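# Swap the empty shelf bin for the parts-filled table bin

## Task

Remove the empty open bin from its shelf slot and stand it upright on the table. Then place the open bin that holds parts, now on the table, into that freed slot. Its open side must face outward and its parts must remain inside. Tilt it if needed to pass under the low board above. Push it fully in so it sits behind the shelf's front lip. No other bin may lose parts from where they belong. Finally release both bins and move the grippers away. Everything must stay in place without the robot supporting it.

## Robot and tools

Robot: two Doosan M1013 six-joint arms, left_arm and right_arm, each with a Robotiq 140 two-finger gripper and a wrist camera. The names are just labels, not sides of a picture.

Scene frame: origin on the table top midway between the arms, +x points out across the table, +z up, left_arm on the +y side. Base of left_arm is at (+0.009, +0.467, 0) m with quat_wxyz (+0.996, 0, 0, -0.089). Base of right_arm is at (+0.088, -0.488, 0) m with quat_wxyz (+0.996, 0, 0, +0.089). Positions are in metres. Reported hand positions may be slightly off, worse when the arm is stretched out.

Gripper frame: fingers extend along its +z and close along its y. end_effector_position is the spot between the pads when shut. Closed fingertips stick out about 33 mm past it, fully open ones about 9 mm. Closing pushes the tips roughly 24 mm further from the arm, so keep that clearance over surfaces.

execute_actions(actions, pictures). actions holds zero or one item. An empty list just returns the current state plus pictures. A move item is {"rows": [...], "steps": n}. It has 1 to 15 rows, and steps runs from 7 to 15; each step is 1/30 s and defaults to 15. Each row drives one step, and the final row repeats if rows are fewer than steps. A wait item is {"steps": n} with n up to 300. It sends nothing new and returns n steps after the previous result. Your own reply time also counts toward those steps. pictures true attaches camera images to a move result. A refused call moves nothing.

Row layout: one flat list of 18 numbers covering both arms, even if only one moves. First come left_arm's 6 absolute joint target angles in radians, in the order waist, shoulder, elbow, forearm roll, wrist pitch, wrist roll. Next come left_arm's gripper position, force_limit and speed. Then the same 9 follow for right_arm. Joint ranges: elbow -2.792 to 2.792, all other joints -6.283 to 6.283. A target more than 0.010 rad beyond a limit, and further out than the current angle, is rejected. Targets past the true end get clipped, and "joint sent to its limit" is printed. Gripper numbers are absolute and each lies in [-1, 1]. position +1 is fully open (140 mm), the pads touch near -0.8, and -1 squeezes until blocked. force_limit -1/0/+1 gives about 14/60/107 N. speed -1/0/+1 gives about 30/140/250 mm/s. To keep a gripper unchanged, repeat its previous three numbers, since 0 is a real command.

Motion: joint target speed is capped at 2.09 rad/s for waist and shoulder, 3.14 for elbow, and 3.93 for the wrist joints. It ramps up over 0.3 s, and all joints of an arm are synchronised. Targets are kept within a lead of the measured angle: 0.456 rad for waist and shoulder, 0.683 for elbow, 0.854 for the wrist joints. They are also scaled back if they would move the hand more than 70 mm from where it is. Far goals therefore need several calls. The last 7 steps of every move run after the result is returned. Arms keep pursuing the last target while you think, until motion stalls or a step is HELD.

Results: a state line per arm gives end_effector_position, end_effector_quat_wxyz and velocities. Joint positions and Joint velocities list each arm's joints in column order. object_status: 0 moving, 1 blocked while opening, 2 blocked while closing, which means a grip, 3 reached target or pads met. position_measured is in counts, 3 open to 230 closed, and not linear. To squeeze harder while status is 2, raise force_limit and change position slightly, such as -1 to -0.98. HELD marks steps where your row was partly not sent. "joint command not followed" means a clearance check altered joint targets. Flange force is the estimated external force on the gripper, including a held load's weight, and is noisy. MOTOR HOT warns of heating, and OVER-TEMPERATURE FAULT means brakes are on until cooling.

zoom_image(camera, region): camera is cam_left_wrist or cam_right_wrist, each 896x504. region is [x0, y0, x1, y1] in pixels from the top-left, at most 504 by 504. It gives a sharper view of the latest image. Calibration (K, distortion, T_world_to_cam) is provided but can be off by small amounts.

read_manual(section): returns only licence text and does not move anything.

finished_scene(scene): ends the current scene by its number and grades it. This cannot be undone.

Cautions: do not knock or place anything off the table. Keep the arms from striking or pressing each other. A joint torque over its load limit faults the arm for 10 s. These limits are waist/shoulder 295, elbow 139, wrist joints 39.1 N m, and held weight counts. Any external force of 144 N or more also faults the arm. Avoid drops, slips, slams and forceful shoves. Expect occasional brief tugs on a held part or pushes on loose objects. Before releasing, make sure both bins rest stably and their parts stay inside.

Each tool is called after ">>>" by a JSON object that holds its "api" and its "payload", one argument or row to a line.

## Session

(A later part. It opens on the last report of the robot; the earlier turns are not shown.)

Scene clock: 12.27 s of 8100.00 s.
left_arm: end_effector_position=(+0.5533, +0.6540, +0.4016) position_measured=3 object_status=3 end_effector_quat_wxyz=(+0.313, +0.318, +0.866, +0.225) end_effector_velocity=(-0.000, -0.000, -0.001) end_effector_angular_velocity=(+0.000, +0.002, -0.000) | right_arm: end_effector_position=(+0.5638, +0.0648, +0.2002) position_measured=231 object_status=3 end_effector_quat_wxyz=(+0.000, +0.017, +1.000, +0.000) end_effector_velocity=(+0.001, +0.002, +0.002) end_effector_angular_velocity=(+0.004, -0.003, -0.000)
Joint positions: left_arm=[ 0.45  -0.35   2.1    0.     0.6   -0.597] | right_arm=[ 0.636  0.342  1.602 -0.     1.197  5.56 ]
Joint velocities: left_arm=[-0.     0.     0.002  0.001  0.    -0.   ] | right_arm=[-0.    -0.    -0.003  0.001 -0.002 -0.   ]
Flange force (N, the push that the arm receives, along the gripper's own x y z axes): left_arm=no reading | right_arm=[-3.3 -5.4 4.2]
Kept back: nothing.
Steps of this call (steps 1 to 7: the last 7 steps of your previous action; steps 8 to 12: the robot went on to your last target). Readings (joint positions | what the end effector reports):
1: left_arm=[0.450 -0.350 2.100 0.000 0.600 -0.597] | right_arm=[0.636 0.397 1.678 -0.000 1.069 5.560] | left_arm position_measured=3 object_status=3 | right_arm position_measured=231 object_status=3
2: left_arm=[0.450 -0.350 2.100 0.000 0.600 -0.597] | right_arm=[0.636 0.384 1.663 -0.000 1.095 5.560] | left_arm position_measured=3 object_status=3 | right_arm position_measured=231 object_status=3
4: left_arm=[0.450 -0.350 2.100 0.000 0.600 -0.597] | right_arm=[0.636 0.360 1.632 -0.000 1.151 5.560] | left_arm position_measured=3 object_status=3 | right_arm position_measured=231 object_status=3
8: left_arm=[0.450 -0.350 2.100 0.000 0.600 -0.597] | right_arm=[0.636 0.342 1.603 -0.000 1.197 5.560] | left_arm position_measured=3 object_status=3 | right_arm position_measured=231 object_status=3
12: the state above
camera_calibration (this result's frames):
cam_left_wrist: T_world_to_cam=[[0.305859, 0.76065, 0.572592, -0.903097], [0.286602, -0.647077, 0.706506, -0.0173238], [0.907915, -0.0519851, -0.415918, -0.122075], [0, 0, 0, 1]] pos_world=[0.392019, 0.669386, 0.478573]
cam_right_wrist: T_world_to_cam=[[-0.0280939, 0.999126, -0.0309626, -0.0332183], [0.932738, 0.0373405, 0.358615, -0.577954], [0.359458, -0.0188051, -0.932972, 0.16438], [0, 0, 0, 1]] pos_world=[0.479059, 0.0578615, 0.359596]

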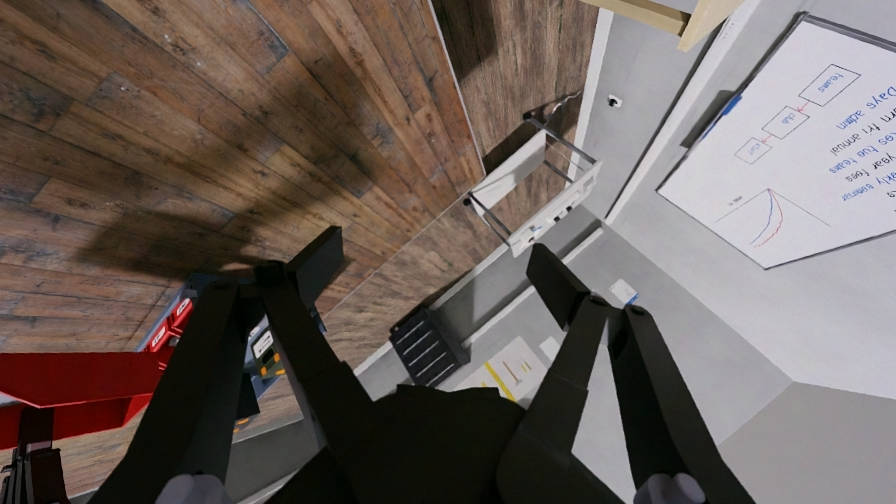

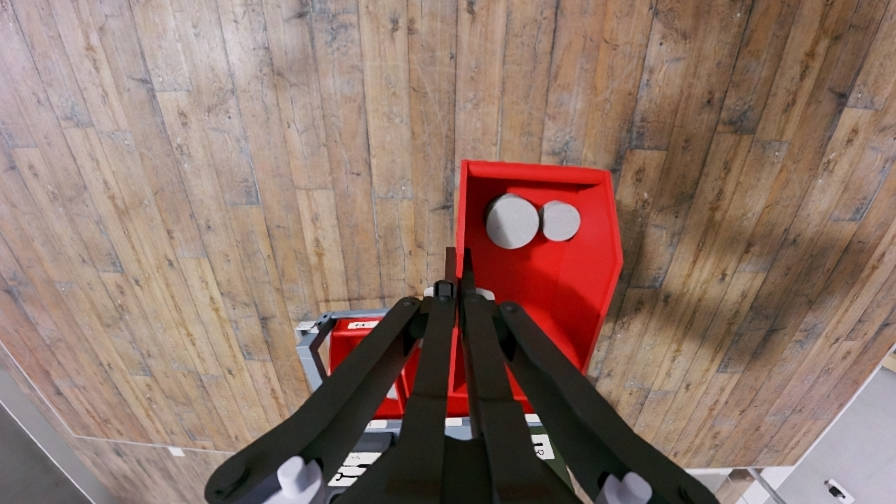

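>>> {"api": "execute_actions", "payload": {
  "actions": [
    {"rows":[[0.45,-0.35,2.1,0,0.6,-0.597,1,0,0,0.42,0.18,1.78,0,1.2,5.28,-1,0.8,-0.5]]}
  ]
}}

>>> {"api": "execute_actions", "payload": {
  "actions": [
    {"rows":[[0.2,-0.1,1.9,0,0.8,-0.597,1,0,0,0.21,0.02,1.96,0,1.25,5.0,-1,0.8,-0.5]]}
  ]
}}

>>> {"api": "execute_actions", "payload": {
  "actions": [
    {"rows":[[-0.1,0.2,1.6,0,1.2,-0.597,-0.2,0,0,0,0.1,1.88,0,1.3,4.712,-1,0.8,-0.5]]}
  ]
}}

>>> {"api": "execute_actions", "payload": {
  "actions": [
    {"rows":[[-0.292,0.3855,1.54,0,1.216,-0.597,-0.2,0,0,0,0.1,1.88,0,1.6,4.712,-1,0.8,-0.5]]}
  ]
}}

>>> {"api": "execute_actions", "payload": {
  "actions": [
    {"steps":20}
  ],
  "pictures": true
}}

Scene clock: 12.97 s of 8100.00 s.
left_arm: end_effector_position=(+0.5533, +0.6540, +0.4016) position_measured=3 object_status=3 end_effector_quat_wxyz=(+0.313, +0.318, +0.866, +0.225) end_effector_velocity=(-0.000, +0.000, +0.000) end_effector_angular_velocity=(+0.002, +0.000, -0.000) | right_arm: end_effector_position=(+0.5815, -0.0339, +0.2119) position_measured=231 object_status=3 end_effector_quat_wxyz=(-0.004, -0.001, +1.000, -0.003) end_effector_velocity=(+0.050, -0.536, +0.053) end_effector_angular_velocity=(-0.030, +0.048, +0.193)
Joint positions: left_arm=[ 0.45  -0.35   2.1   -0.     0.6   -0.597] | right_arm=[0.516 0.252 1.701 0.    1.199 5.404]
Joint velocities: left_arm=[-0.    -0.    -0.     0.002  0.001  0.   ] | right_arm=[-0.663 -0.497  0.543 -0.002  0.009 -0.855]
Flange force (N, the push that the arm receives, along the gripper's own x y z axes): left_arm=no reading | right_arm=[2.9 -4.7 4.5]
Steps of this call (steps 1 to 13: the robot went on to your last target; steps 14 to 21: the first 8 steps of this action). Readings (joint positions | what the end effector reports):
14: left_arm=[0.450 -0.350 2.100 -0.000 0.600 -0.597] | right_arm=[0.636 0.342 1.602 -0.000 1.197 5.560] | left_arm position_measured=3 object_status=3 | right_arm position_measured=231 object_status=3
15: left_arm=[0.450 -0.350 2.100 -0.000 0.600 -0.597] | right_arm=[0.633 0.340 1.604 0.000 1.197 5.557] | left_arm position_measured=3 object_status=3 | right_arm position_measured=231 object_status=3
17: left_arm=[0.450 -0.350 2.100 -0.000 0.600 -0.597] | right_arm=[0.606 0.319 1.627 0.000 1.197 5.521] | left_arm position_measured=3 object_status=3 | right_arm position_measured=231 object_status=3
21: the state above

Scene clock: 13.47 s of 8100.00 s.
left_arm: end_effector_position=(+0.6149, +0.5878, +0.3811) position_measured=3 object_status=3 end_effector_quat_wxyz=(+0.275, +0.383, +0.865, +0.172) end_effector_velocity=(+0.312, -0.400, -0.125) end_effector_angular_velocity=(-0.100, +0.701, -0.713) | right_arm: end_effector_position=(+0.5604, -0.2069, +0.2200) position_measured=231 object_status=3 end_effector_quat_wxyz=(-0.027, -0.035, +0.999, -0.013) end_effector_velocity=(-0.171, -0.507, -0.000) end_effector_angular_velocity=(-0.054, +0.223, +0.220)
Joint positions: left_arm=[ 0.32  -0.22   1.996 -0.     0.704 -0.597] | right_arm=[0.297 0.087 1.885 0.    1.229 5.116]
Joint velocities: left_arm=[-0.713  0.711 -0.572  0.     0.568 -0.   ] | right_arm=[-0.679 -0.517  0.58   0.001  0.161 -0.901]
Flange force (N, the push that the arm receives, along the gripper's own x y z axes): left_arm=[-5.6 6.7 6.5] | right_arm=[-0.6 -2.2 7.7]
Steps of this call (steps 1 to 7: the last 7 steps of your previous action; steps 8 to 15: the first 8 steps of this action). Readings (joint positions | what the end effector reports):
8: left_arm=[0.450 -0.350 2.100 -0.000 0.600 -0.597] | right_arm=[0.420 0.180 1.780 0.000 1.200 5.280] | left_arm position_measured=3 object_status=3 | right_arm position_measured=231 object_status=3
9: left_arm=[0.447 -0.347 2.098 -0.000 0.602 -0.597] | right_arm=[0.417 0.178 1.782 0.000 1.200 5.276] | left_arm position_measured=3 object_status=3 | right_arm position_measured=231 object_status=3
11: left_arm=[0.420 -0.320 2.076 -0.000 0.625 -0.597] | right_arm=[0.390 0.157 1.806 0.000 1.207 5.239] | left_arm position_measured=3 object_status=3 | right_arm position_measured=231 object_status=3
15: the state above

Scene clock: 13.97 s of 8100.00 s.
left_arm: end_effector_position=(+0.6915, +0.4286, +0.3354) position_measured=50 object_status=0 end_effector_quat_wxyz=(+0.167, +0.506, +0.843, +0.077) end_effector_velocity=(+0.118, -0.494, -0.125) end_effector_angular_velocity=(+0.098, +0.926, -0.701) | right_arm: end_effector_position=(+0.5841, -0.3310, +0.2183) position_measured=231 object_status=3 end_effector_quat_wxyz=(-0.061, -0.077, +0.995, -0.010) end_effector_velocity=(+0.260, -0.388, -0.008) end_effector_angular_velocity=(+0.090, +0.233, +0.296)
Joint positions: left_arm=[ 0.072  0.028  1.772 -0.     0.971 -0.597] | right_arm=[0.064 0.076 1.904 0.    1.285 4.799]
Joint velocities: left_arm=[-0.701  0.701 -0.701 -0.002  0.931  0.   ] | right_arm=[-0.847  0.322 -0.319  0.001  0.202 -1.152]
Flange force (N, the push that the arm receives, along the gripper's own x y z axes): left_arm=[-3.0 5.5 2.0] | right_arm=[6.4 -6.4 7.4]
Steps of this call (steps 1 to 7: the last 7 steps of your previous action; steps 8 to 15: the first 8 steps of this action). Readings (joint positions | what the end effector reports):
8: left_arm=[0.200 -0.100 1.900 -0.000 0.800 -0.597] | right_arm=[0.210 0.020 1.960 0.000 1.250 5.000] | left_arm position_measured=3 object_status=0 | right_arm position_measured=231 object_status=3
9: left_arm=[0.197 -0.098 1.897 -0.000 0.804 -0.597] | right_arm=[0.207 0.021 1.959 0.000 1.251 4.996] | left_arm position_measured=5 object_status=0 | right_arm position_measured=231 object_status=3
11: left_arm=[0.170 -0.070 1.870 -0.000 0.841 -0.597] | right_arm=[0.180 0.031 1.948 0.000 1.257 4.958] | left_arm position_measured=20 object_status=0 | right_arm position_measured=231 object_status=3
15: the state above

Scene clock: 14.47 s of 8100.00 s.
left_arm: end_effector_position=(+0.7081, +0.2097, +0.2404) position_measured=154 object_status=0 end_effector_quat_wxyz=(+0.026, +0.634, +0.773, +0.008) end_effector_velocity=(-0.043, -0.460, -0.329) end_effector_angular_velocity=(+0.178, +0.421, -0.592) | right_arm: end_effector_position=(+0.5237, -0.3754, +0.2394) position_measured=231 object_status=3 end_effector_quat_wxyz=(-0.193, -0.087, +0.977, -0.017) end_effector_velocity=(-0.325, -0.057, +0.135) end_effector_angular_velocity=(-0.188, +1.054, +0.001)
Joint positions: left_arm=[-0.22   0.316  1.562 -0.     1.208 -0.597] | right_arm=[-0.     0.1    1.88  -0.     1.551  4.712]
Joint velocities: left_arm=[-0.592  0.573 -0.178  0.     0.063 -0.   ] | right_arm=[ 0.001 -0.     0.002  0.     1.069 -0.   ]
Flange force (N, the push that the arm receives, along the gripper's own x y z axes): left_arm=[-8.1 13.5 6.4] | right_arm=[0.5 -4.6 5.8]
Steps of this call (steps 1 to 7: the last 7 steps of your previous action; steps 8 to 15: the first 8 steps of this action). Readings (joint positions | what the end effector reports):
8: left_arm=[-0.097 0.197 1.604 -0.000 1.195 -0.597] | right_arm=[-0.000 0.100 1.880 -0.000 1.300 4.712] | left_arm position_measured=111 object_status=0 | right_arm position_measured=231 object_status=3
9: left_arm=[-0.105 0.204 1.599 -0.000 1.199 -0.597] | right_arm=[-0.000 0.100 1.880 -0.000 1.306 4.712] | left_arm position_measured=119 object_status=0 | right_arm position_measured=231 object_status=3
11: left_arm=[-0.139 0.238 1.587 -0.000 1.200 -0.597] | right_arm=[-0.000 0.100 1.880 -0.000 1.358 4.712] | left_arm position_measured=134 object_status=0 | right_arm position_measured=231 object_status=3
15: the state above

Scene clock: 15.13 s of 8100.00 s.
left_arm: end_effector_position=(+0.7001, +0.1541, +0.2004) position_measured=154 object_status=3 end_effector_quat_wxyz=(+0.000, +0.661, +0.750, +0.000) end_effector_velocity=(+0.000, -0.000, -0.000) end_effector_angular_velocity=(+0.000, -0.000, -0.000) | right_arm: end_effector_position=(+0.5090, -0.3779, +0.2459) position_measured=231 object_status=3 end_effector_quat_wxyz=(-0.217, -0.087, +0.972, -0.019) end_effector_velocity=(+0.000, -0.000, +0.000) end_effector_angular_velocity=(+0.000, -0.001, -0.000)
Joint positions: left_arm=[-0.292  0.385  1.54  -0.     1.216 -0.597] | right_arm=[ 0.     0.1    1.88  -0.     1.6    4.712]
Joint velocities: left_arm=[-0.  0. -0.  0. -0. -0.] | right_arm=[-0.    -0.001  0.    -0.    -0.001  0.   ]
Flange force (N, the push that the arm receives, along the gripper's own x y z axes): left_arm=[-7.5 12.1 1.1] | right_arm=[-0.5 -3.6 6.2]
Kept back: nothing.
Steps of this call (steps 1 to 7: the last 7 steps of your previous action; steps 8 to 20: the robot went on to your last target). Readings (joint positions | what the end effector reports):
1: left_arm=[-0.240 0.336 1.556 -0.000 1.210 -0.597] | right_arm=[-0.000 0.100 1.880 -0.000 1.581 4.712] | left_arm position_measured=154 object_status=0 | right_arm position_measured=231 object_status=3
2: left_arm=[-0.260 0.354 1.550 -0.000 1.212 -0.597] | right_arm=[-0.000 0.100 1.880 -0.000 1.596 4.712] | left_arm position_measured=154 object_status=0 | right_arm position_measured=231 object_status=3
4: left_arm=[-0.289 0.382 1.542 -0.000 1.216 -0.597] | right_arm=[-0.000 0.100 1.880 -0.000 1.600 4.712] | left_arm position_measured=154 object_status=3 | right_arm position_measured=231 object_status=3
8: left_arm=[-0.292 0.385 1.540 -0.000 1.216 -0.597] | right_arm=[-0.000 0.100 1.880 -0.000 1.600 4.712] | left_arm position_measured=154 object_status=3 | right_arm position_measured=231 object_status=3
20: the state above
camera_calibration (this result's frames):
cam_left_wrist: T_world_to_cam=[[0.970468, 0.236405, 0.0480141, -0.731914], [0.194588, -0.884797, 0.423403, -0.0829072], [0.142577, -0.401556, -0.904668, 0.322675], [0, 0, 0, 1]] pos_world=[0.680425, 0.229244, 0.362159]
cam_right_wrist: T_world_to_cam=[[-0.244902, 0.969546, -0.00174728, 0.500934], [0.967136, 0.244166, -0.0709243, -0.36041], [-0.0683378, -0.0190594, -0.99748, 0.451946], [0, 0, 0, 1]] pos_world=[0.502131, -0.389065, 0.42612]

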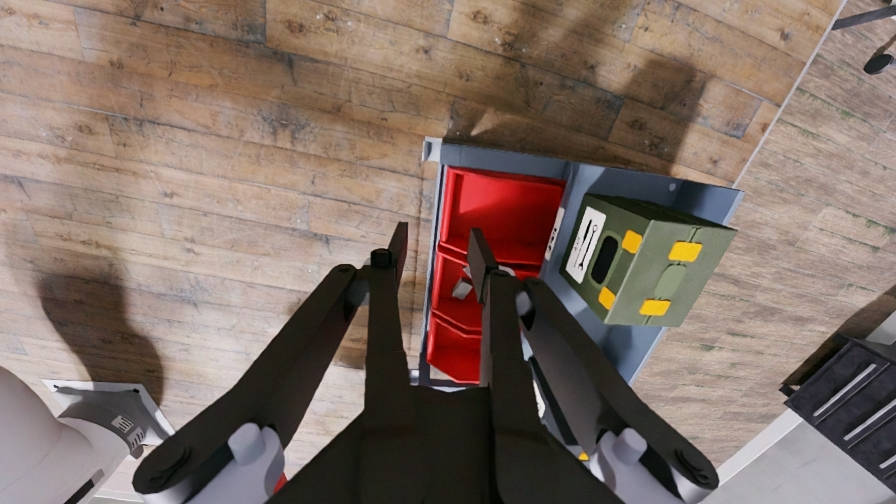

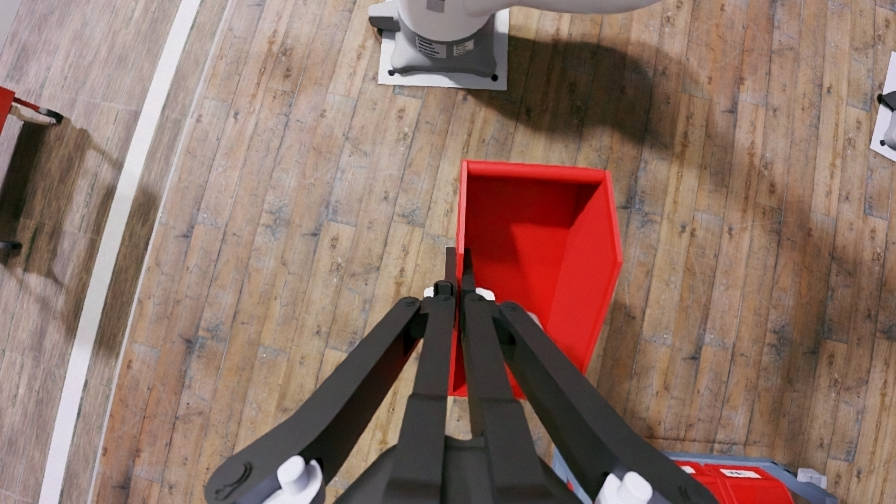

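>>> {"api": "zoom_image", "payload": {
  "camera": "cam_left_wrist",
  "region": [380,120,620,300]
}}

>>> {"api": "execute_actions", "payload": {
  "actions": [
    {"rows":[[-0.292,0.3855,1.54,0,1.216,-0.597,-0.2,0,0,0,0.04,2.04,0,1.3,4.712,-1,0.8,-0.5]]}
  ]
}}

>>> {"api": "execute_actions", "payload": {
  "actions": [
    {"rows":[[-0.292,0.3855,1.54,0,1.216,-0.597,-0.2,0,0,0,-0.0135,2.194,0,0.961,4.712,-1,0.8,-0.5]]}
  ]
}}

>>> {"api": "execute_actions", "payload": {
  "actions": [
    {"rows":[[-0.292,0.3855,1.54,0,1.216,-0.597,-0.2,0,0,0,0.04,2.237,0,0.865,4.712,-1,0.8,-0.5]],"steps":10}
  ]
}}

>>> {"api": "execute_actions", "payload": {
  "actions": [
    {"rows":[[-0.292,0.3855,1.54,0,1.216,-0.597,-0.2,0,0,0,0.06,2.251,0,0.831,4.712,-1,0.8,-0.5]],"steps":10}
  ]
}}

>>> {"api": "execute_actions", "payload": {
  "actions": [
    {"rows":[[-0.292,0.3855,1.54,0,1.216,-0.597,-0.2,0,0,0,0.06,2.251,0,0.831,4.712,-0.35,0.8,-0.5]]}
  ]
}}

>>> {"api": "execute_actions", "payload": {
  "actions": [
    {"rows":[[-0.292,0.3855,1.54,0,1.216,-0.597,-0.2,0,0,0,-0.0135,2.194,0,0.961,4.712,-0.35,0.8,-0.5]]}
  ],
  "pictures": true
}}

Region (380, 120, 620, 300) of cam_left_wrist's 896x504 image, scaled by 2.100, with more detail than that image has; it fills the top 378 rows of this view, and the rest is white.

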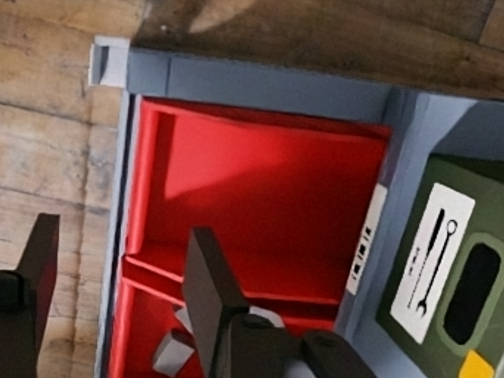

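Scene clock: 16.03 s of 8100.00 s.
left_arm: end_effector_position=(+0.7000, +0.1541, +0.2003) position_measured=154 object_status=3 end_effector_quat_wxyz=(+0.000, +0.661, +0.750, -0.000) end_effector_velocity=(+0.000, +0.000, +0.000) end_effector_angular_velocity=(+0.000, -0.000, +0.000) | right_arm: end_effector_position=(+0.5094, -0.3777, +0.1848) position_measured=231 object_status=3 end_effector_quat_wxyz=(-0.132, -0.088, +0.987, -0.012) end_effector_velocity=(+0.002, +0.001, -0.209) end_effector_angular_velocity=(+0.117, -0.652, -0.000)
Joint positions: left_arm=[-0.292  0.386  1.54  -0.     1.216 -0.597] | right_arm=[0.    0.048 2.019 0.    1.341 4.712]
Joint velocities: left_arm=[ 0. -0.  0.  0.  0. -0.] | right_arm=[ 0.    -0.202  0.522  0.001 -0.983 -0.   ]
Flange force (N, the push that the arm receives, along the gripper's own x y z axes): left_arm=[-5.8 9.8 2.4] | right_arm=[-0.3 -4.8 9.3]
Steps of this call (steps 1 to 15: the robot went on to your last target; steps 16 to 19: nothing new was sent; steps 20 to 27: the first 8 steps of this action). Readings (joint positions | what the end effector reports):
20: left_arm=[-0.292 0.385 1.540 -0.000 1.216 -0.597] | right_arm=[0.000 0.100 1.880 0.000 1.600 4.712] | left_arm position_measured=154 object_status=3 | right_arm position_measured=231 object_status=3
21: left_arm=[-0.292 0.385 1.540 -0.000 1.216 -0.597] | right_arm=[0.000 0.099 1.883 0.000 1.594 4.712] | left_arm position_measured=154 object_status=3 | right_arm position_measured=231 object_status=3
23: left_arm=[-0.292 0.385 1.540 -0.000 1.216 -0.597] | right_arm=[0.000 0.089 1.911 0.000 1.542 4.712] | left_arm position_measured=154 object_status=3 | right_arm position_measured=231 object_status=3
27: the state above

Scene clock: 16.53 s of 8100.00 s.
left_arm: end_effector_position=(+0.7000, +0.1541, +0.2003) position_measured=154 object_status=3 end_effector_quat_wxyz=(+0.000, +0.661, +0.750, +0.000) end_effector_velocity=(+0.001, -0.001, +0.002) end_effector_angular_velocity=(-0.002, -0.003, +0.000) | right_arm: end_effector_position=(+0.5222, -0.3756, +0.1284) position_measured=231 object_status=3 end_effector_quat_wxyz=(-0.022, -0.089, +0.996, -0.002) end_effector_velocity=(+0.054, +0.009, -0.178) end_effector_angular_velocity=(+0.152, -0.856, +0.001)
Joint positions: left_arm=[-0.292  0.385  1.54  -0.     1.216 -0.597] | right_arm=[ 0.    -0.004  2.166 -0.     1.023  4.712]
Joint velocities: left_arm=[-0.    -0.    -0.003 -0.001 -0.    -0.   ] | right_arm=[-0.    -0.199  0.555 -0.002 -1.226 -0.   ]
Flange force (N, the push that the arm receives, along the gripper's own x y z axes): left_arm=[-4.2 10.4 2.4] | right_arm=[3.9 -4.0 3.6]
Steps of this call (steps 1 to 7: the last 7 steps of your previous action; steps 8 to 15: the first 8 steps of this action). Readings (joint positions | what the end effector reports):
8: left_arm=[-0.292 0.385 1.540 -0.000 1.216 -0.597] | right_arm=[0.000 0.040 2.040 0.000 1.300 4.712] | left_arm position_measured=154 object_status=3 | right_arm position_measured=231 object_status=3
9: left_arm=[-0.292 0.385 1.540 -0.000 1.216 -0.597] | right_arm=[0.000 0.039 2.042 0.000 1.294 4.712] | left_arm position_measured=154 object_status=3 | right_arm position_measured=231 object_status=3
11: left_arm=[-0.292 0.385 1.540 -0.000 1.216 -0.597] | right_arm=[0.000 0.031 2.066 0.000 1.242 4.712] | left_arm position_measured=154 object_status=3 | right_arm position_measured=231 object_status=3
15: the state above

Scene clock: 16.87 s of 8100.00 s.
left_arm: end_effector_position=(+0.7000, +0.1541, +0.2003) position_measured=154 object_status=3 end_effector_quat_wxyz=(+0.000, +0.661, +0.750, +0.000) end_effector_velocity=(+0.000, +0.000, -0.000) end_effector_angular_velocity=(+0.002, -0.001, -0.002) | right_arm: end_effector_position=(+0.5260, -0.3748, +0.1097) position_measured=231 object_status=3 end_effector_quat_wxyz=(+0.001, -0.089, +0.996, +0.000) end_effector_velocity=(+0.003, +0.000, -0.331) end_effector_angular_velocity=(-0.002, +0.008, +0.000)
Joint positions: left_arm=[-0.292  0.386  1.54  -0.     1.216 -0.597] | right_arm=[ 0.    -0.001  2.204  0.     0.937  4.712]
Joint velocities: left_arm=[-0.     0.001 -0.     0.002 -0.     0.001] | right_arm=[-0.     0.401  0.335 -0.    -0.727 -0.   ]
Flange force (N, the push that the arm receives, along the gripper's own x y z axes): left_arm=[-4.3 7.0 2.5] | right_arm=[10.7 -4.3 2.7]
Steps of this call (steps 1 to 7: the last 7 steps of your previous action; steps 8 to 10: the first 3 steps of this action). Readings (joint positions | what the end effector reports):
8: left_arm=[-0.292 0.386 1.540 -0.000 1.216 -0.597] | right_arm=[0.000 -0.013 2.194 -0.000 0.961 4.712] | left_arm position_measured=154 object_status=3 | right_arm position_measured=231 object_status=3
9: left_arm=[-0.292 0.385 1.540 -0.000 1.216 -0.597] | right_arm=[0.000 -0.011 2.196 -0.000 0.955 4.712] | left_arm position_measured=154 object_status=3 | right_arm position_measured=231 object_status=3
10: the state above

Scene clock: 17.20 s of 8100.00 s.
left_arm: end_effector_position=(+0.7000, +0.1541, +0.2003) position_measured=154 object_status=3 end_effector_quat_wxyz=(+0.000, +0.661, +0.750, +0.000) end_effector_velocity=(+0.000, -0.000, -0.000) end_effector_angular_velocity=(-0.000, +0.000, +0.000) | right_arm: end_effector_position=(+0.5255, -0.3749, +0.0683) position_measured=231 object_status=3 end_effector_quat_wxyz=(+0.000, -0.089, +0.996, +0.000) end_effector_velocity=(-0.022, -0.004, -0.219) end_effector_angular_velocity=(-0.007, +0.039, +0.000)
Joint positions: left_arm=[-0.292  0.385  1.54   0.     1.216 -0.597] | right_arm=[0.    0.051 2.245 0.    0.844 4.712]
Joint velocities: left_arm=[ 0.     0.001 -0.001 -0.001  0.     0.   ] | right_arm=[ 0.     0.286  0.216 -0.001 -0.462  0.   ]
Flange force (N, the push that the arm receives, along the gripper's own x y z axes): left_arm=[-5.7 9.7 3.6] | right_arm=[-3.0 -1.2 7.0]
Steps of this call (steps 1 to 7: the last 7 steps of your previous action; steps 8 to 10: the first 3 steps of this action). Readings (joint positions | what the end effector reports):
8: left_arm=[-0.292 0.385 1.540 0.000 1.216 -0.597] | right_arm=[0.000 0.040 2.237 0.000 0.865 4.712] | left_arm position_measured=154 object_status=3 | right_arm position_measured=231 object_status=3
9: left_arm=[-0.292 0.385 1.540 0.000 1.216 -0.597] | right_arm=[0.000 0.043 2.239 0.000 0.860 4.712] | left_arm position_measured=154 object_status=3 | right_arm position_measured=231 object_status=3
10: the state above

Scene clock: 17.70 s of 8100.00 s.
left_arm: end_effector_position=(+0.7000, +0.1541, +0.2003) position_measured=154 object_status=3 end_effector_quat_wxyz=(+0.000, +0.661, +0.750, +0.000) end_effector_velocity=(-0.001, +0.001, -0.002) end_effector_angular_velocity=(+0.002, +0.002, -0.000) | right_arm: end_effector_position=(+0.5250, -0.3750, +0.0619) position_measured=203 object_status=0 end_effector_quat_wxyz=(-0.000, -0.089, +0.996, +0.000) end_effector_velocity=(-0.000, -0.001, -0.001) end_effector_angular_velocity=(-0.003, +0.001, +0.003)
Joint positions: left_arm=[-0.292  0.385  1.54   0.     1.216 -0.597] | right_arm=[0.    0.06  2.251 0.    0.831 4.712]
Joint velocities: left_arm=[-0.     0.001  0.002  0.001 -0.    -0.   ] | right_arm=[-0.     0.     0.001 -0.004  0.    -0.   ]
Flange force (N, the push that the arm receives, along the gripper's own x y z axes): left_arm=[-6.1 10.6 3.2] | right_arm=[0.8 -6.4 3.3]
Steps of this call (steps 1 to 7: the last 7 steps of your previous action; steps 8 to 15: the first 8 steps of this action). Readings (joint positions | what the end effector reports):
8: left_arm=[-0.292 0.385 1.540 0.000 1.216 -0.597] | right_arm=[0.000 0.060 2.251 0.000 0.831 4.712] | left_arm position_measured=154 object_status=3 | right_arm position_measured=231 object_status=0
9: left_arm=[-0.292 0.385 1.540 0.000 1.216 -0.597] | right_arm=[0.000 0.060 2.251 0.000 0.831 4.712] | left_arm position_measured=154 object_status=3 | right_arm position_measured=231 object_status=0
11: left_arm=[-0.292 0.385 1.540 0.000 1.216 -0.597] | right_arm=[0.000 0.060 2.251 0.000 0.831 4.712] | left_arm position_measured=154 object_status=3 | right_arm position_measured=221 object_status=0
15: the state above

Scene clock: 18.20 s of 8100.00 s.
left_arm: end_effector_position=(+0.7000, +0.1541, +0.2003) position_measured=154 object_status=3 end_effector_quat_wxyz=(+0.000, +0.661, +0.750, +0.000) end_effector_velocity=(+0.001, +0.000, -0.001) end_effector_angular_velocity=(+0.001, -0.000, +0.000) | right_arm: end_effector_position=(+0.5253, -0.3750, +0.1199) position_measured=173 object_status=3 end_effector_quat_wxyz=(+0.001, -0.089, +0.996, -0.000) end_effector_velocity=(-0.011, -0.002, -0.003) end_effector_angular_velocity=(-0.004, +0.027, -0.001)
Joint positions: left_arm=[-0.292  0.386  1.54   0.     1.216 -0.597] | right_arm=[ 0.    -0.014  2.194 -0.     0.96   4.712]
Joint velocities: left_arm=[ 0.     0.001 -0.001  0.001 -0.    -0.   ] | right_arm=[-0.    -0.     0.006  0.001  0.022 -0.   ]
Flange force (N, the push that the arm receives, along the gripper's own x y z axes): left_arm=[-4.7 11.0 2.9] | right_arm=[4.1 -0.8 0.4]
Steps of this call (steps 1 to 7: the last 7 steps of your previous action; steps 8 to 15: the first 8 steps of this action). Readings (joint positions | what the end effector reports):
8: left_arm=[-0.292 0.386 1.540 0.000 1.216 -0.597] | right_arm=[0.000 0.060 2.251 -0.000 0.831 4.712] | left_arm position_measured=154 object_status=3 | right_arm position_measured=173 object_status=0
9: left_arm=[-0.292 0.385 1.540 -0.000 1.216 -0.597] | right_arm=[0.000 0.057 2.249 -0.000 0.836 4.712] | left_arm position_measured=154 object_status=3 | right_arm position_measured=173 object_status=0
11: left_arm=[-0.292 0.386 1.540 0.000 1.216 -0.597] | right_arm=[0.000 0.030 2.227 -0.000 0.885 4.712] | left_arm position_measured=154 object_status=3 | right_arm position_measured=173 object_status=0
15: the state above
camera_calibration (this result's frames):
cam_left_wrist: T_world_to_cam=[[0.970486, 0.236357, 0.0478866, -0.731839], [0.194617, -0.884855, 0.423267, -0.0828187], [0.142415, -0.401455, -0.904738, 0.322688], [0, 0, 0, 1]] pos_world=[0.680402, 0.229237, 0.362048]
cam_right_wrist: T_world_to_cam=[[-0.237753, 0.970815, -0.0315054, 0.502191], [0.903711, 0.232977, 0.359204, -0.408256], [0.356061, 0.0569301, -0.932727, 0.125238], [0, 0, 0, 1]] pos_world=[0.443751, -0.39955, 0.279282]

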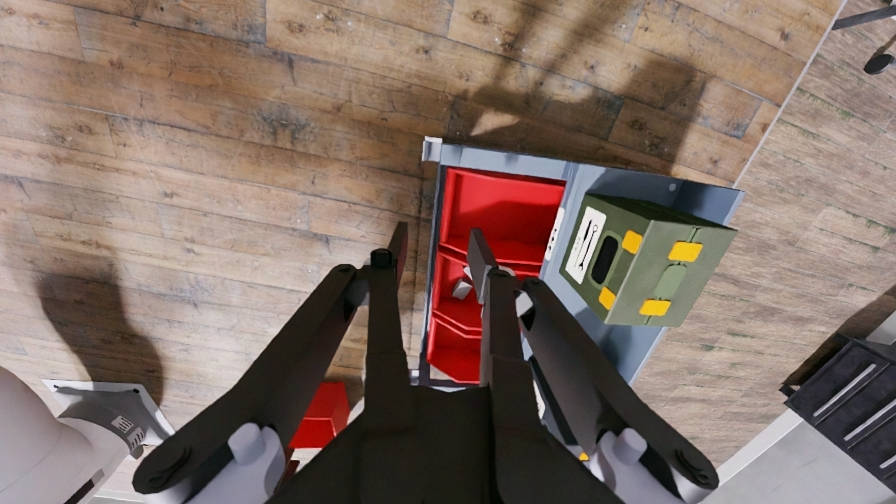

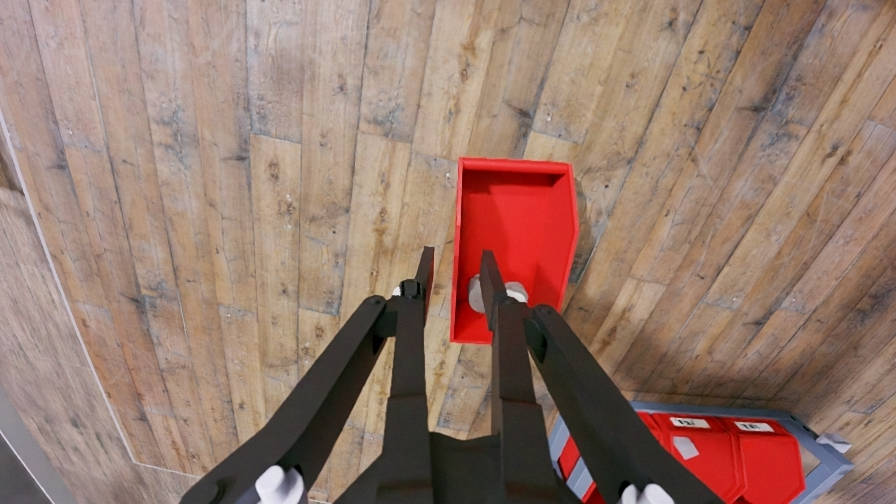

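>>> {"api": "execute_actions", "payload": {
  "actions": [
    {"rows":[[-0.286,0.487,1.614,0,1.04,-0.585,-0.3,0,0,0.126,-0.131,2.3,0,0.973,3.255,-0.35,0.8,-0.5]]}
  ]
}}

>>> {"api": "execute_actions", "payload": {
  "actions": [
    {"steps":22}
  ],
  "pictures": true
}}

>>> {"api": "zoom_image", "payload": {
  "camera": "cam_left_wrist",
  "region": [330,80,630,320]
}}

Scene clock: 19.27 s of 8100.00 s.
left_arm: end_effector_position=(+0.7146, +0.1515, +0.0921) position_measured=167 object_status=0 end_effector_quat_wxyz=(-0.000, +0.663, +0.748, -0.000) end_effector_velocity=(+0.011, +0.006, -0.331) end_effector_angular_velocity=(+0.007, +0.034, -0.013) | right_arm: end_effector_position=(+0.4930, -0.3600, +0.1207) position_measured=173 object_status=3 end_effector_quat_wxyz=(-0.000, -0.277, +0.961, +0.000) end_effector_velocity=(-0.270, +0.116, +0.004) end_effector_angular_velocity=(+0.002, +0.001, +3.313)
Joint positions: left_arm=[-0.287  0.481  1.61   0.     1.052 -0.586] | right_arm=[ 0.048 -0.059  2.235  0.     0.966  4.377]
Joint velocities: left_arm=[ 0.017  0.292  0.218 -0.01  -0.477  0.035] | right_arm=[ 0.408 -0.38   0.342  0.001  0.039 -2.905]
Flange force (N, the push that the arm receives, along the gripper's own x y z axes): left_arm=[-7.3 12.5 8.3] | right_arm=[3.8 -1.2 -0.6]
Steps of this call (steps 1 to 7: the last 7 steps of your previous action; steps 8 to 15: the robot went on to your last target; steps 16 to 24: nothing new was sent; steps 25 to 32: the first 8 steps of this action). Readings (joint positions | what the end effector reports):
25: left_arm=[-0.292 0.386 1.540 0.000 1.216 -0.597] | right_arm=[0.000 -0.014 2.194 0.000 0.961 4.712] | left_arm position_measured=154 object_status=0 | right_arm position_measured=173 object_status=3
26: left_arm=[-0.292 0.388 1.542 0.000 1.211 -0.597] | right_arm=[0.001 -0.014 2.194 0.000 0.961 4.707] | left_arm position_measured=156 object_status=0 | right_arm position_measured=173 object_status=3
28: left_arm=[-0.290 0.415 1.561 0.000 1.163 -0.594] | right_arm=[0.008 -0.021 2.201 0.000 0.962 4.655] | left_arm position_measured=167 object_status=0 | right_arm position_measured=173 object_status=3
32: the state above

Scene clock: 20.00 s of 8100.00 s.
left_arm: end_effector_position=(+0.7155, +0.1514, +0.0853) position_measured=167 object_status=3 end_effector_quat_wxyz=(+0.000, +0.663, +0.748, +0.000) end_effector_velocity=(+0.002, -0.001, +0.002) end_effector_angular_velocity=(-0.003, -0.004, -0.000) | right_arm: end_effector_position=(+0.4415, -0.3416, +0.1198) position_measured=173 object_status=3 end_effector_quat_wxyz=(+0.000, +0.771, -0.637, -0.000) end_effector_velocity=(+0.000, +0.000, +0.000) end_effector_angular_velocity=(+0.001, +0.000, -0.001)
Joint positions: left_arm=[-0.286  0.487  1.614  0.     1.04  -0.585] | right_arm=[ 0.126 -0.131  2.3    0.     0.973  3.255]
Joint velocities: left_arm=[-0.    -0.001 -0.003 -0.001 -0.     0.   ] | right_arm=[-0.    -0.    -0.001  0.001  0.001 -0.   ]
Flange force (N, the push that the arm receives, along the gripper's own x y z axes): left_arm=[-4.7 11.7 5.2] | right_arm=[6.8 5.1 -3.0]
Kept back: nothing.
Steps of this call (steps 1 to 7: the last 7 steps of your previous action; steps 8 to 22: the robot went on to your last target). Readings (joint positions | what the end effector reports):
1: left_arm=[-0.286 0.487 1.614 0.000 1.042 -0.585] | right_arm=[0.062 -0.072 2.247 0.000 0.967 4.271] | left_arm position_measured=167 object_status=0 | right_arm position_measured=173 object_status=3
2: left_arm=[-0.286 0.487 1.614 0.000 1.040 -0.585] | right_arm=[0.074 -0.083 2.257 0.000 0.968 4.151] | left_arm position_measured=167 object_status=0 | right_arm position_measured=173 object_status=3
4: left_arm=[-0.286 0.487 1.614 0.000 1.040 -0.585] | right_arm=[0.094 -0.101 2.273 0.000 0.970 3.896] | left_arm position_measured=167 object_status=0 | right_arm position_measured=173 object_status=3
8: left_arm=[-0.286 0.487 1.614 0.000 1.040 -0.585] | right_arm=[0.117 -0.122 2.292 0.000 0.972 3.471] | left_arm position_measured=167 object_status=3 | right_arm position_measured=173 object_status=3
22: the state above
camera_calibration (this result's frames):
cam_left_wrist: T_world_to_cam=[[0.971862, 0.230533, 0.0483631, -0.740871], [0.189062, -0.885899, 0.423602, -0.0354033], [0.140499, -0.402539, -0.904557, 0.216833], [0, 0, 0, 1]] pos_world=[0.696253, 0.226715, 0.246965]
cam_right_wrist: T_world_to_cam=[[-0.967898, -0.249443, -0.0308453, 0.355248], [-0.243686, 0.901255, 0.35827, 0.394702], [-0.0615684, 0.354285, -0.933108, 0.439099], [0, 0, 0, 1]] pos_world=[0.467062, -0.422679, 0.279275]

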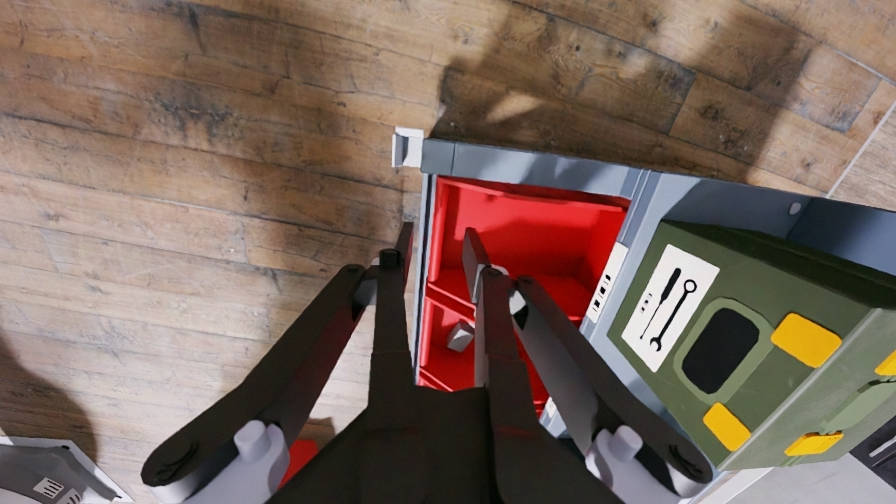

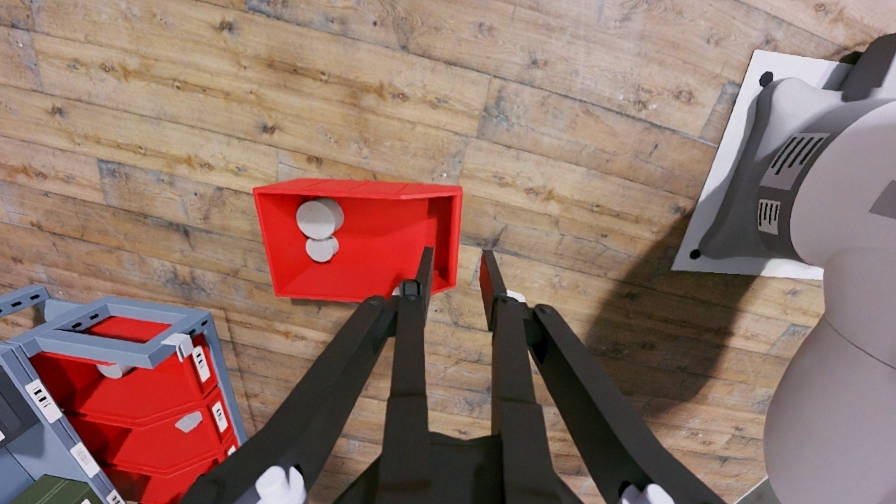

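Region (330, 80, 630, 320) of cam_left_wrist's 896x504 image, scaled by 1.680, with more detail than that image has; it fills the top 403 rows of this view, and the rest is white.

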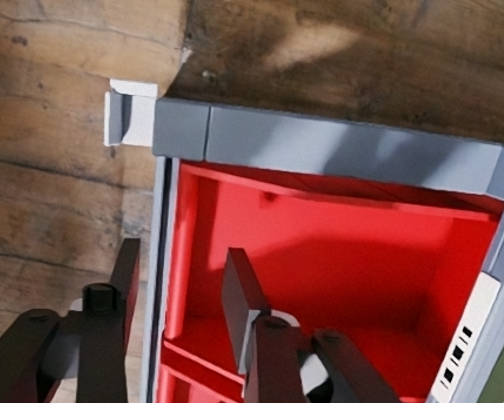

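>>> {"api": "execute_actions", "payload": {
  "actions": [
    {"rows":[[-0.297,0.51,1.634,0,0.998,-0.596,-0.3,0,0,0.116,-0.024,2.379,0,0.787,3.245,-0.35,0.8,-0.5]]}
  ]
}}

>>> {"api": "execute_actions", "payload": {
  "actions": [
    {"rows":[[-0.297,0.51,1.634,0,0.998,-0.596,-1,0.6,-0.5,0.116,-0.024,2.379,0,0.787,3.245,-1,1,-0.5]]}
  ]
}}

>>> {"api": "execute_actions", "payload": {
  "actions": [
    {"steps":20}
  ],
  "pictures": true
}}

>>> {"api": "zoom_image", "payload": {
  "camera": "cam_left_wrist",
  "region": [330,80,630,320]
}}

Scene clock: 21.10 s of 8100.00 s.
left_arm: end_effector_position=(+0.7115, +0.1438, +0.0578) position_measured=167 object_status=3 end_effector_quat_wxyz=(-0.000, +0.663, +0.748, -0.000) end_effector_velocity=(+0.001, -0.001, +0.003) end_effector_angular_velocity=(-0.002, -0.004, +0.001) | right_arm: end_effector_position=(+0.4425, -0.3451, +0.0464) position_measured=173 object_status=3 end_effector_quat_wxyz=(+0.001, +0.771, -0.637, -0.000) end_effector_velocity=(-0.005, -0.008, -0.102) end_effector_angular_velocity=(-0.001, +0.001, -0.001)
Joint positions: left_arm=[-0.297  0.51   1.634 -0.     0.998 -0.596] | right_arm=[ 0.116 -0.026  2.377  0.     0.792  3.245]
Joint velocities: left_arm=[-0.    -0.003 -0.001  0.    -0.001 -0.001] | right_arm=[-0.016  0.156  0.107 -0.    -0.262 -0.014]
Flange force (N, the push that the arm receives, along the gripper's own x y z axes): left_arm=[-6.3 9.0 5.4] | right_arm=[4.2 -0.5 3.9]
Steps of this call (steps 1 to 15: the robot went on to your last target; steps 16 to 25: nothing new was sent; steps 26 to 33: the first 8 steps of this action). Readings (joint positions | what the end effector reports):
26: left_arm=[-0.286 0.487 1.614 0.000 1.040 -0.585] | right_arm=[0.126 -0.131 2.300 0.000 0.973 3.255] | left_arm position_measured=167 object_status=3 | right_arm position_measured=173 object_status=3
27: left_arm=[-0.287 0.490 1.616 0.000 1.034 -0.585] | right_arm=[0.126 -0.128 2.302 0.000 0.969 3.255] | left_arm position_measured=167 object_status=3 | right_arm position_measured=173 object_status=3
29: left_arm=[-0.296 0.508 1.632 -0.000 1.002 -0.594] | right_arm=[0.124 -0.101 2.323 0.000 0.919 3.252] | left_arm position_measured=167 object_status=3 | right_arm position_measured=173 object_status=3
33: the state above

Scene clock: 21.60 s of 8100.00 s.
left_arm: end_effector_position=(+0.7116, +0.1439, +0.0579) position_measured=196 object_status=0 end_effector_quat_wxyz=(-0.000, +0.663, +0.748, -0.000) end_effector_velocity=(-0.001, +0.000, -0.001) end_effector_angular_velocity=(-0.000, +0.001, +0.000) | right_arm: end_effector_position=(+0.4428, -0.3452, +0.0450) position_measured=202 object_status=0 end_effector_quat_wxyz=(+0.000, +0.771, -0.637, -0.000) end_effector_velocity=(+0.000, +0.000, +0.000) end_effector_angular_velocity=(+0.000, +0.001, -0.001)
Joint positions: left_arm=[-0.297  0.51   1.634 -0.     0.998 -0.596] | right_arm=[ 0.116 -0.024  2.379  0.     0.787  3.245]
Joint velocities: left_arm=[ 0.    -0.     0.001 -0.001 -0.     0.   ] | right_arm=[-0.     0.    -0.001  0.     0.001  0.   ]
Flange force (N, the push that the arm receives, along the gripper's own x y z axes): left_arm=[-5.3 8.7 5.1] | right_arm=[9.3 0.2 1.8]
Steps of this call (steps 1 to 7: the last 7 steps of your previous action; steps 8 to 15: the first 8 steps of this action). Readings (joint positions | what the end effector reports):
8: left_arm=[-0.297 0.510 1.634 -0.000 0.998 -0.596] | right_arm=[0.116 -0.024 2.379 0.000 0.787 3.245] | left_arm position_measured=167 object_status=0 | right_arm position_measured=173 object_status=0
9: left_arm=[-0.297 0.510 1.634 -0.000 0.998 -0.596] | right_arm=[0.116 -0.024 2.379 0.000 0.787 3.245] | left_arm position_measured=168 object_status=0 | right_arm position_measured=174 object_status=0
11: left_arm=[-0.297 0.510 1.634 -0.000 0.998 -0.596] | right_arm=[0.116 -0.024 2.379 0.000 0.787 3.245] | left_arm position_measured=177 object_status=0 | right_arm position_measured=183 object_status=0
15: the state above

Scene clock: 22.27 s of 8100.00 s.
left_arm: end_effector_position=(+0.7117, +0.1438, +0.0580) position_measured=223 object_status=2 end_effector_quat_wxyz=(-0.000, +0.663, +0.748, -0.000) end_effector_velocity=(-0.001, +0.000, -0.001) end_effector_angular_velocity=(+0.001, +0.001, -0.000) | right_arm: end_effector_position=(+0.4429, -0.3452, +0.0450) position_measured=224 object_status=2 end_effector_quat_wxyz=(+0.000, +0.771, -0.637, -0.000) end_effector_velocity=(+0.000, +0.000, +0.000) end_effector_angular_velocity=(+0.001, -0.001, -0.001)
Joint positions: left_arm=[-0.297  0.51   1.634  0.     0.998 -0.596] | right_arm=[ 0.116 -0.024  2.379 -0.     0.787  3.245]
Joint velocities: left_arm=[-0.     0.     0.001 -0.     0.     0.   ] | right_arm=[ 0.    -0.001 -0.     0.001  0.     0.   ]
Flange force (N, the push that the arm receives, along the gripper's own x y z axes): left_arm=[-3.1 7.7 -3.7] | right_arm=[11.5 6.3 -27.4]
Kept back: nothing.
Steps of this call (steps 1 to 7: the last 7 steps of your previous action; steps 8 to 15: the robot went on to your last target; steps 16 to 20: nothing new was sent). Readings (joint positions | what the end effector reports):
1: left_arm=[-0.297 0.510 1.634 0.000 0.998 -0.596] | right_arm=[0.116 -0.024 2.379 -0.000 0.787 3.245] | left_arm position_measured=200 object_status=0 | right_arm position_measured=206 object_status=0
2: left_arm=[-0.297 0.510 1.634 0.000 0.998 -0.596] | right_arm=[0.116 -0.024 2.379 -0.000 0.787 3.245] | left_arm position_measured=205 object_status=0 | right_arm position_measured=211 object_status=0
4: left_arm=[-0.297 0.510 1.634 0.000 0.998 -0.596] | right_arm=[0.116 -0.024 2.379 -0.000 0.787 3.245] | left_arm position_measured=214 object_status=0 | right_arm position_measured=220 object_status=0
8: left_arm=[-0.297 0.510 1.634 0.000 0.998 -0.596] | right_arm=[0.116 -0.024 2.379 -0.000 0.787 3.245] | left_arm position_measured=223 object_status=0 | right_arm position_measured=224 object_status=0
20: the state above
All arms were judged still, so your last target was given up. Only a new action makes them travel on or press farther. Fingers that are still opening or closing keep moving.
camera_calibration (this result's frames):
cam_left_wrist: T_world_to_cam=[[0.9719, 0.230517, 0.0476641, -0.73407], [0.189411, -0.88607, 0.423087, -0.0300472], [0.139763, -0.402171, -0.904834, 0.190143], [0, 0, 0, 1]] pos_world=[0.692559, 0.219061, 0.219749]
cam_right_wrist: T_world_to_cam=[[-0.967881, -0.249483, -0.0310643, 0.353404], [-0.243802, 0.901233, 0.358246, 0.425097], [-0.0613801, 0.354313, -0.93311, 0.370572], [0, 0, 0, 1]] pos_world=[0.468438, -0.426241, 0.204473]

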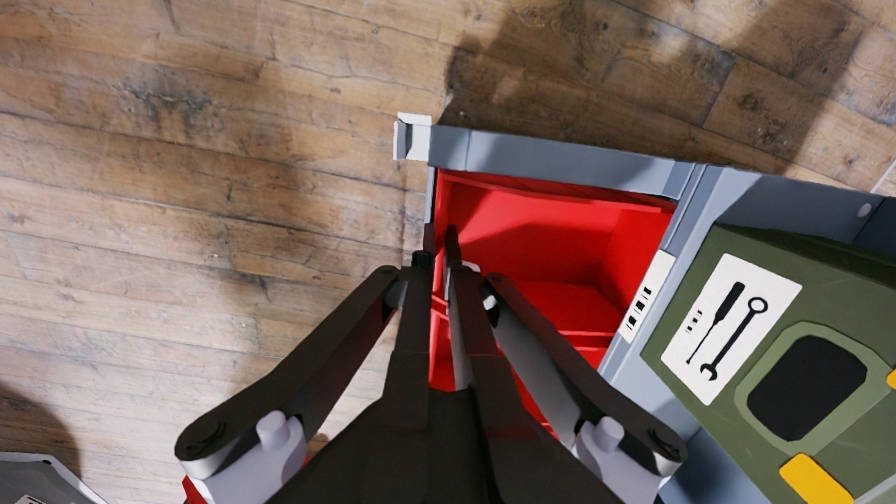

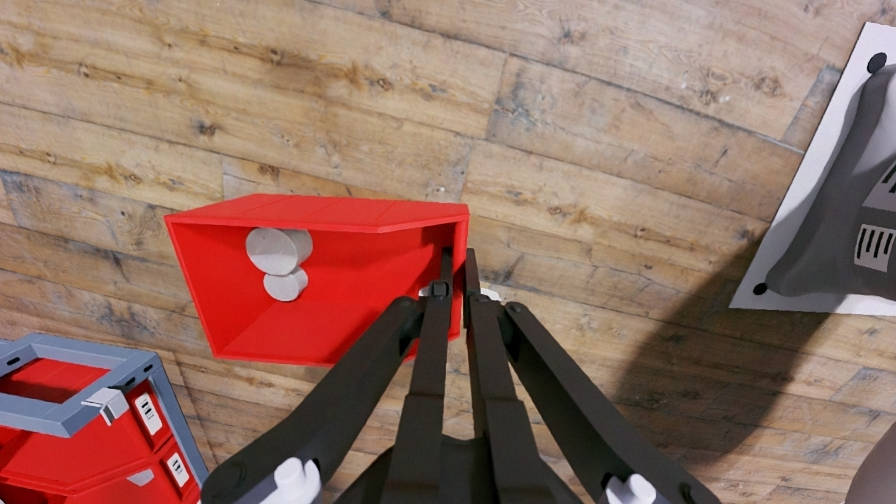

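Region (330, 80, 630, 320) of cam_left_wrist's 896x504 image, scaled by 1.680, with more detail than that image has; it fills the top 403 rows of this view, and the rest is white.

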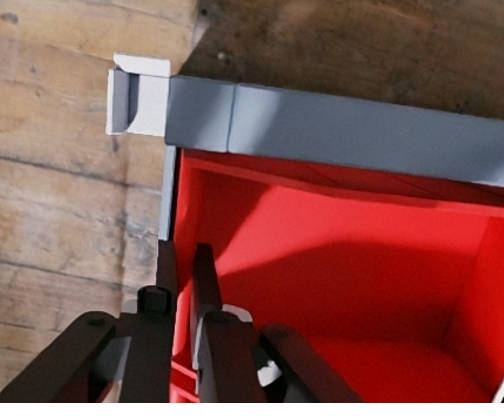

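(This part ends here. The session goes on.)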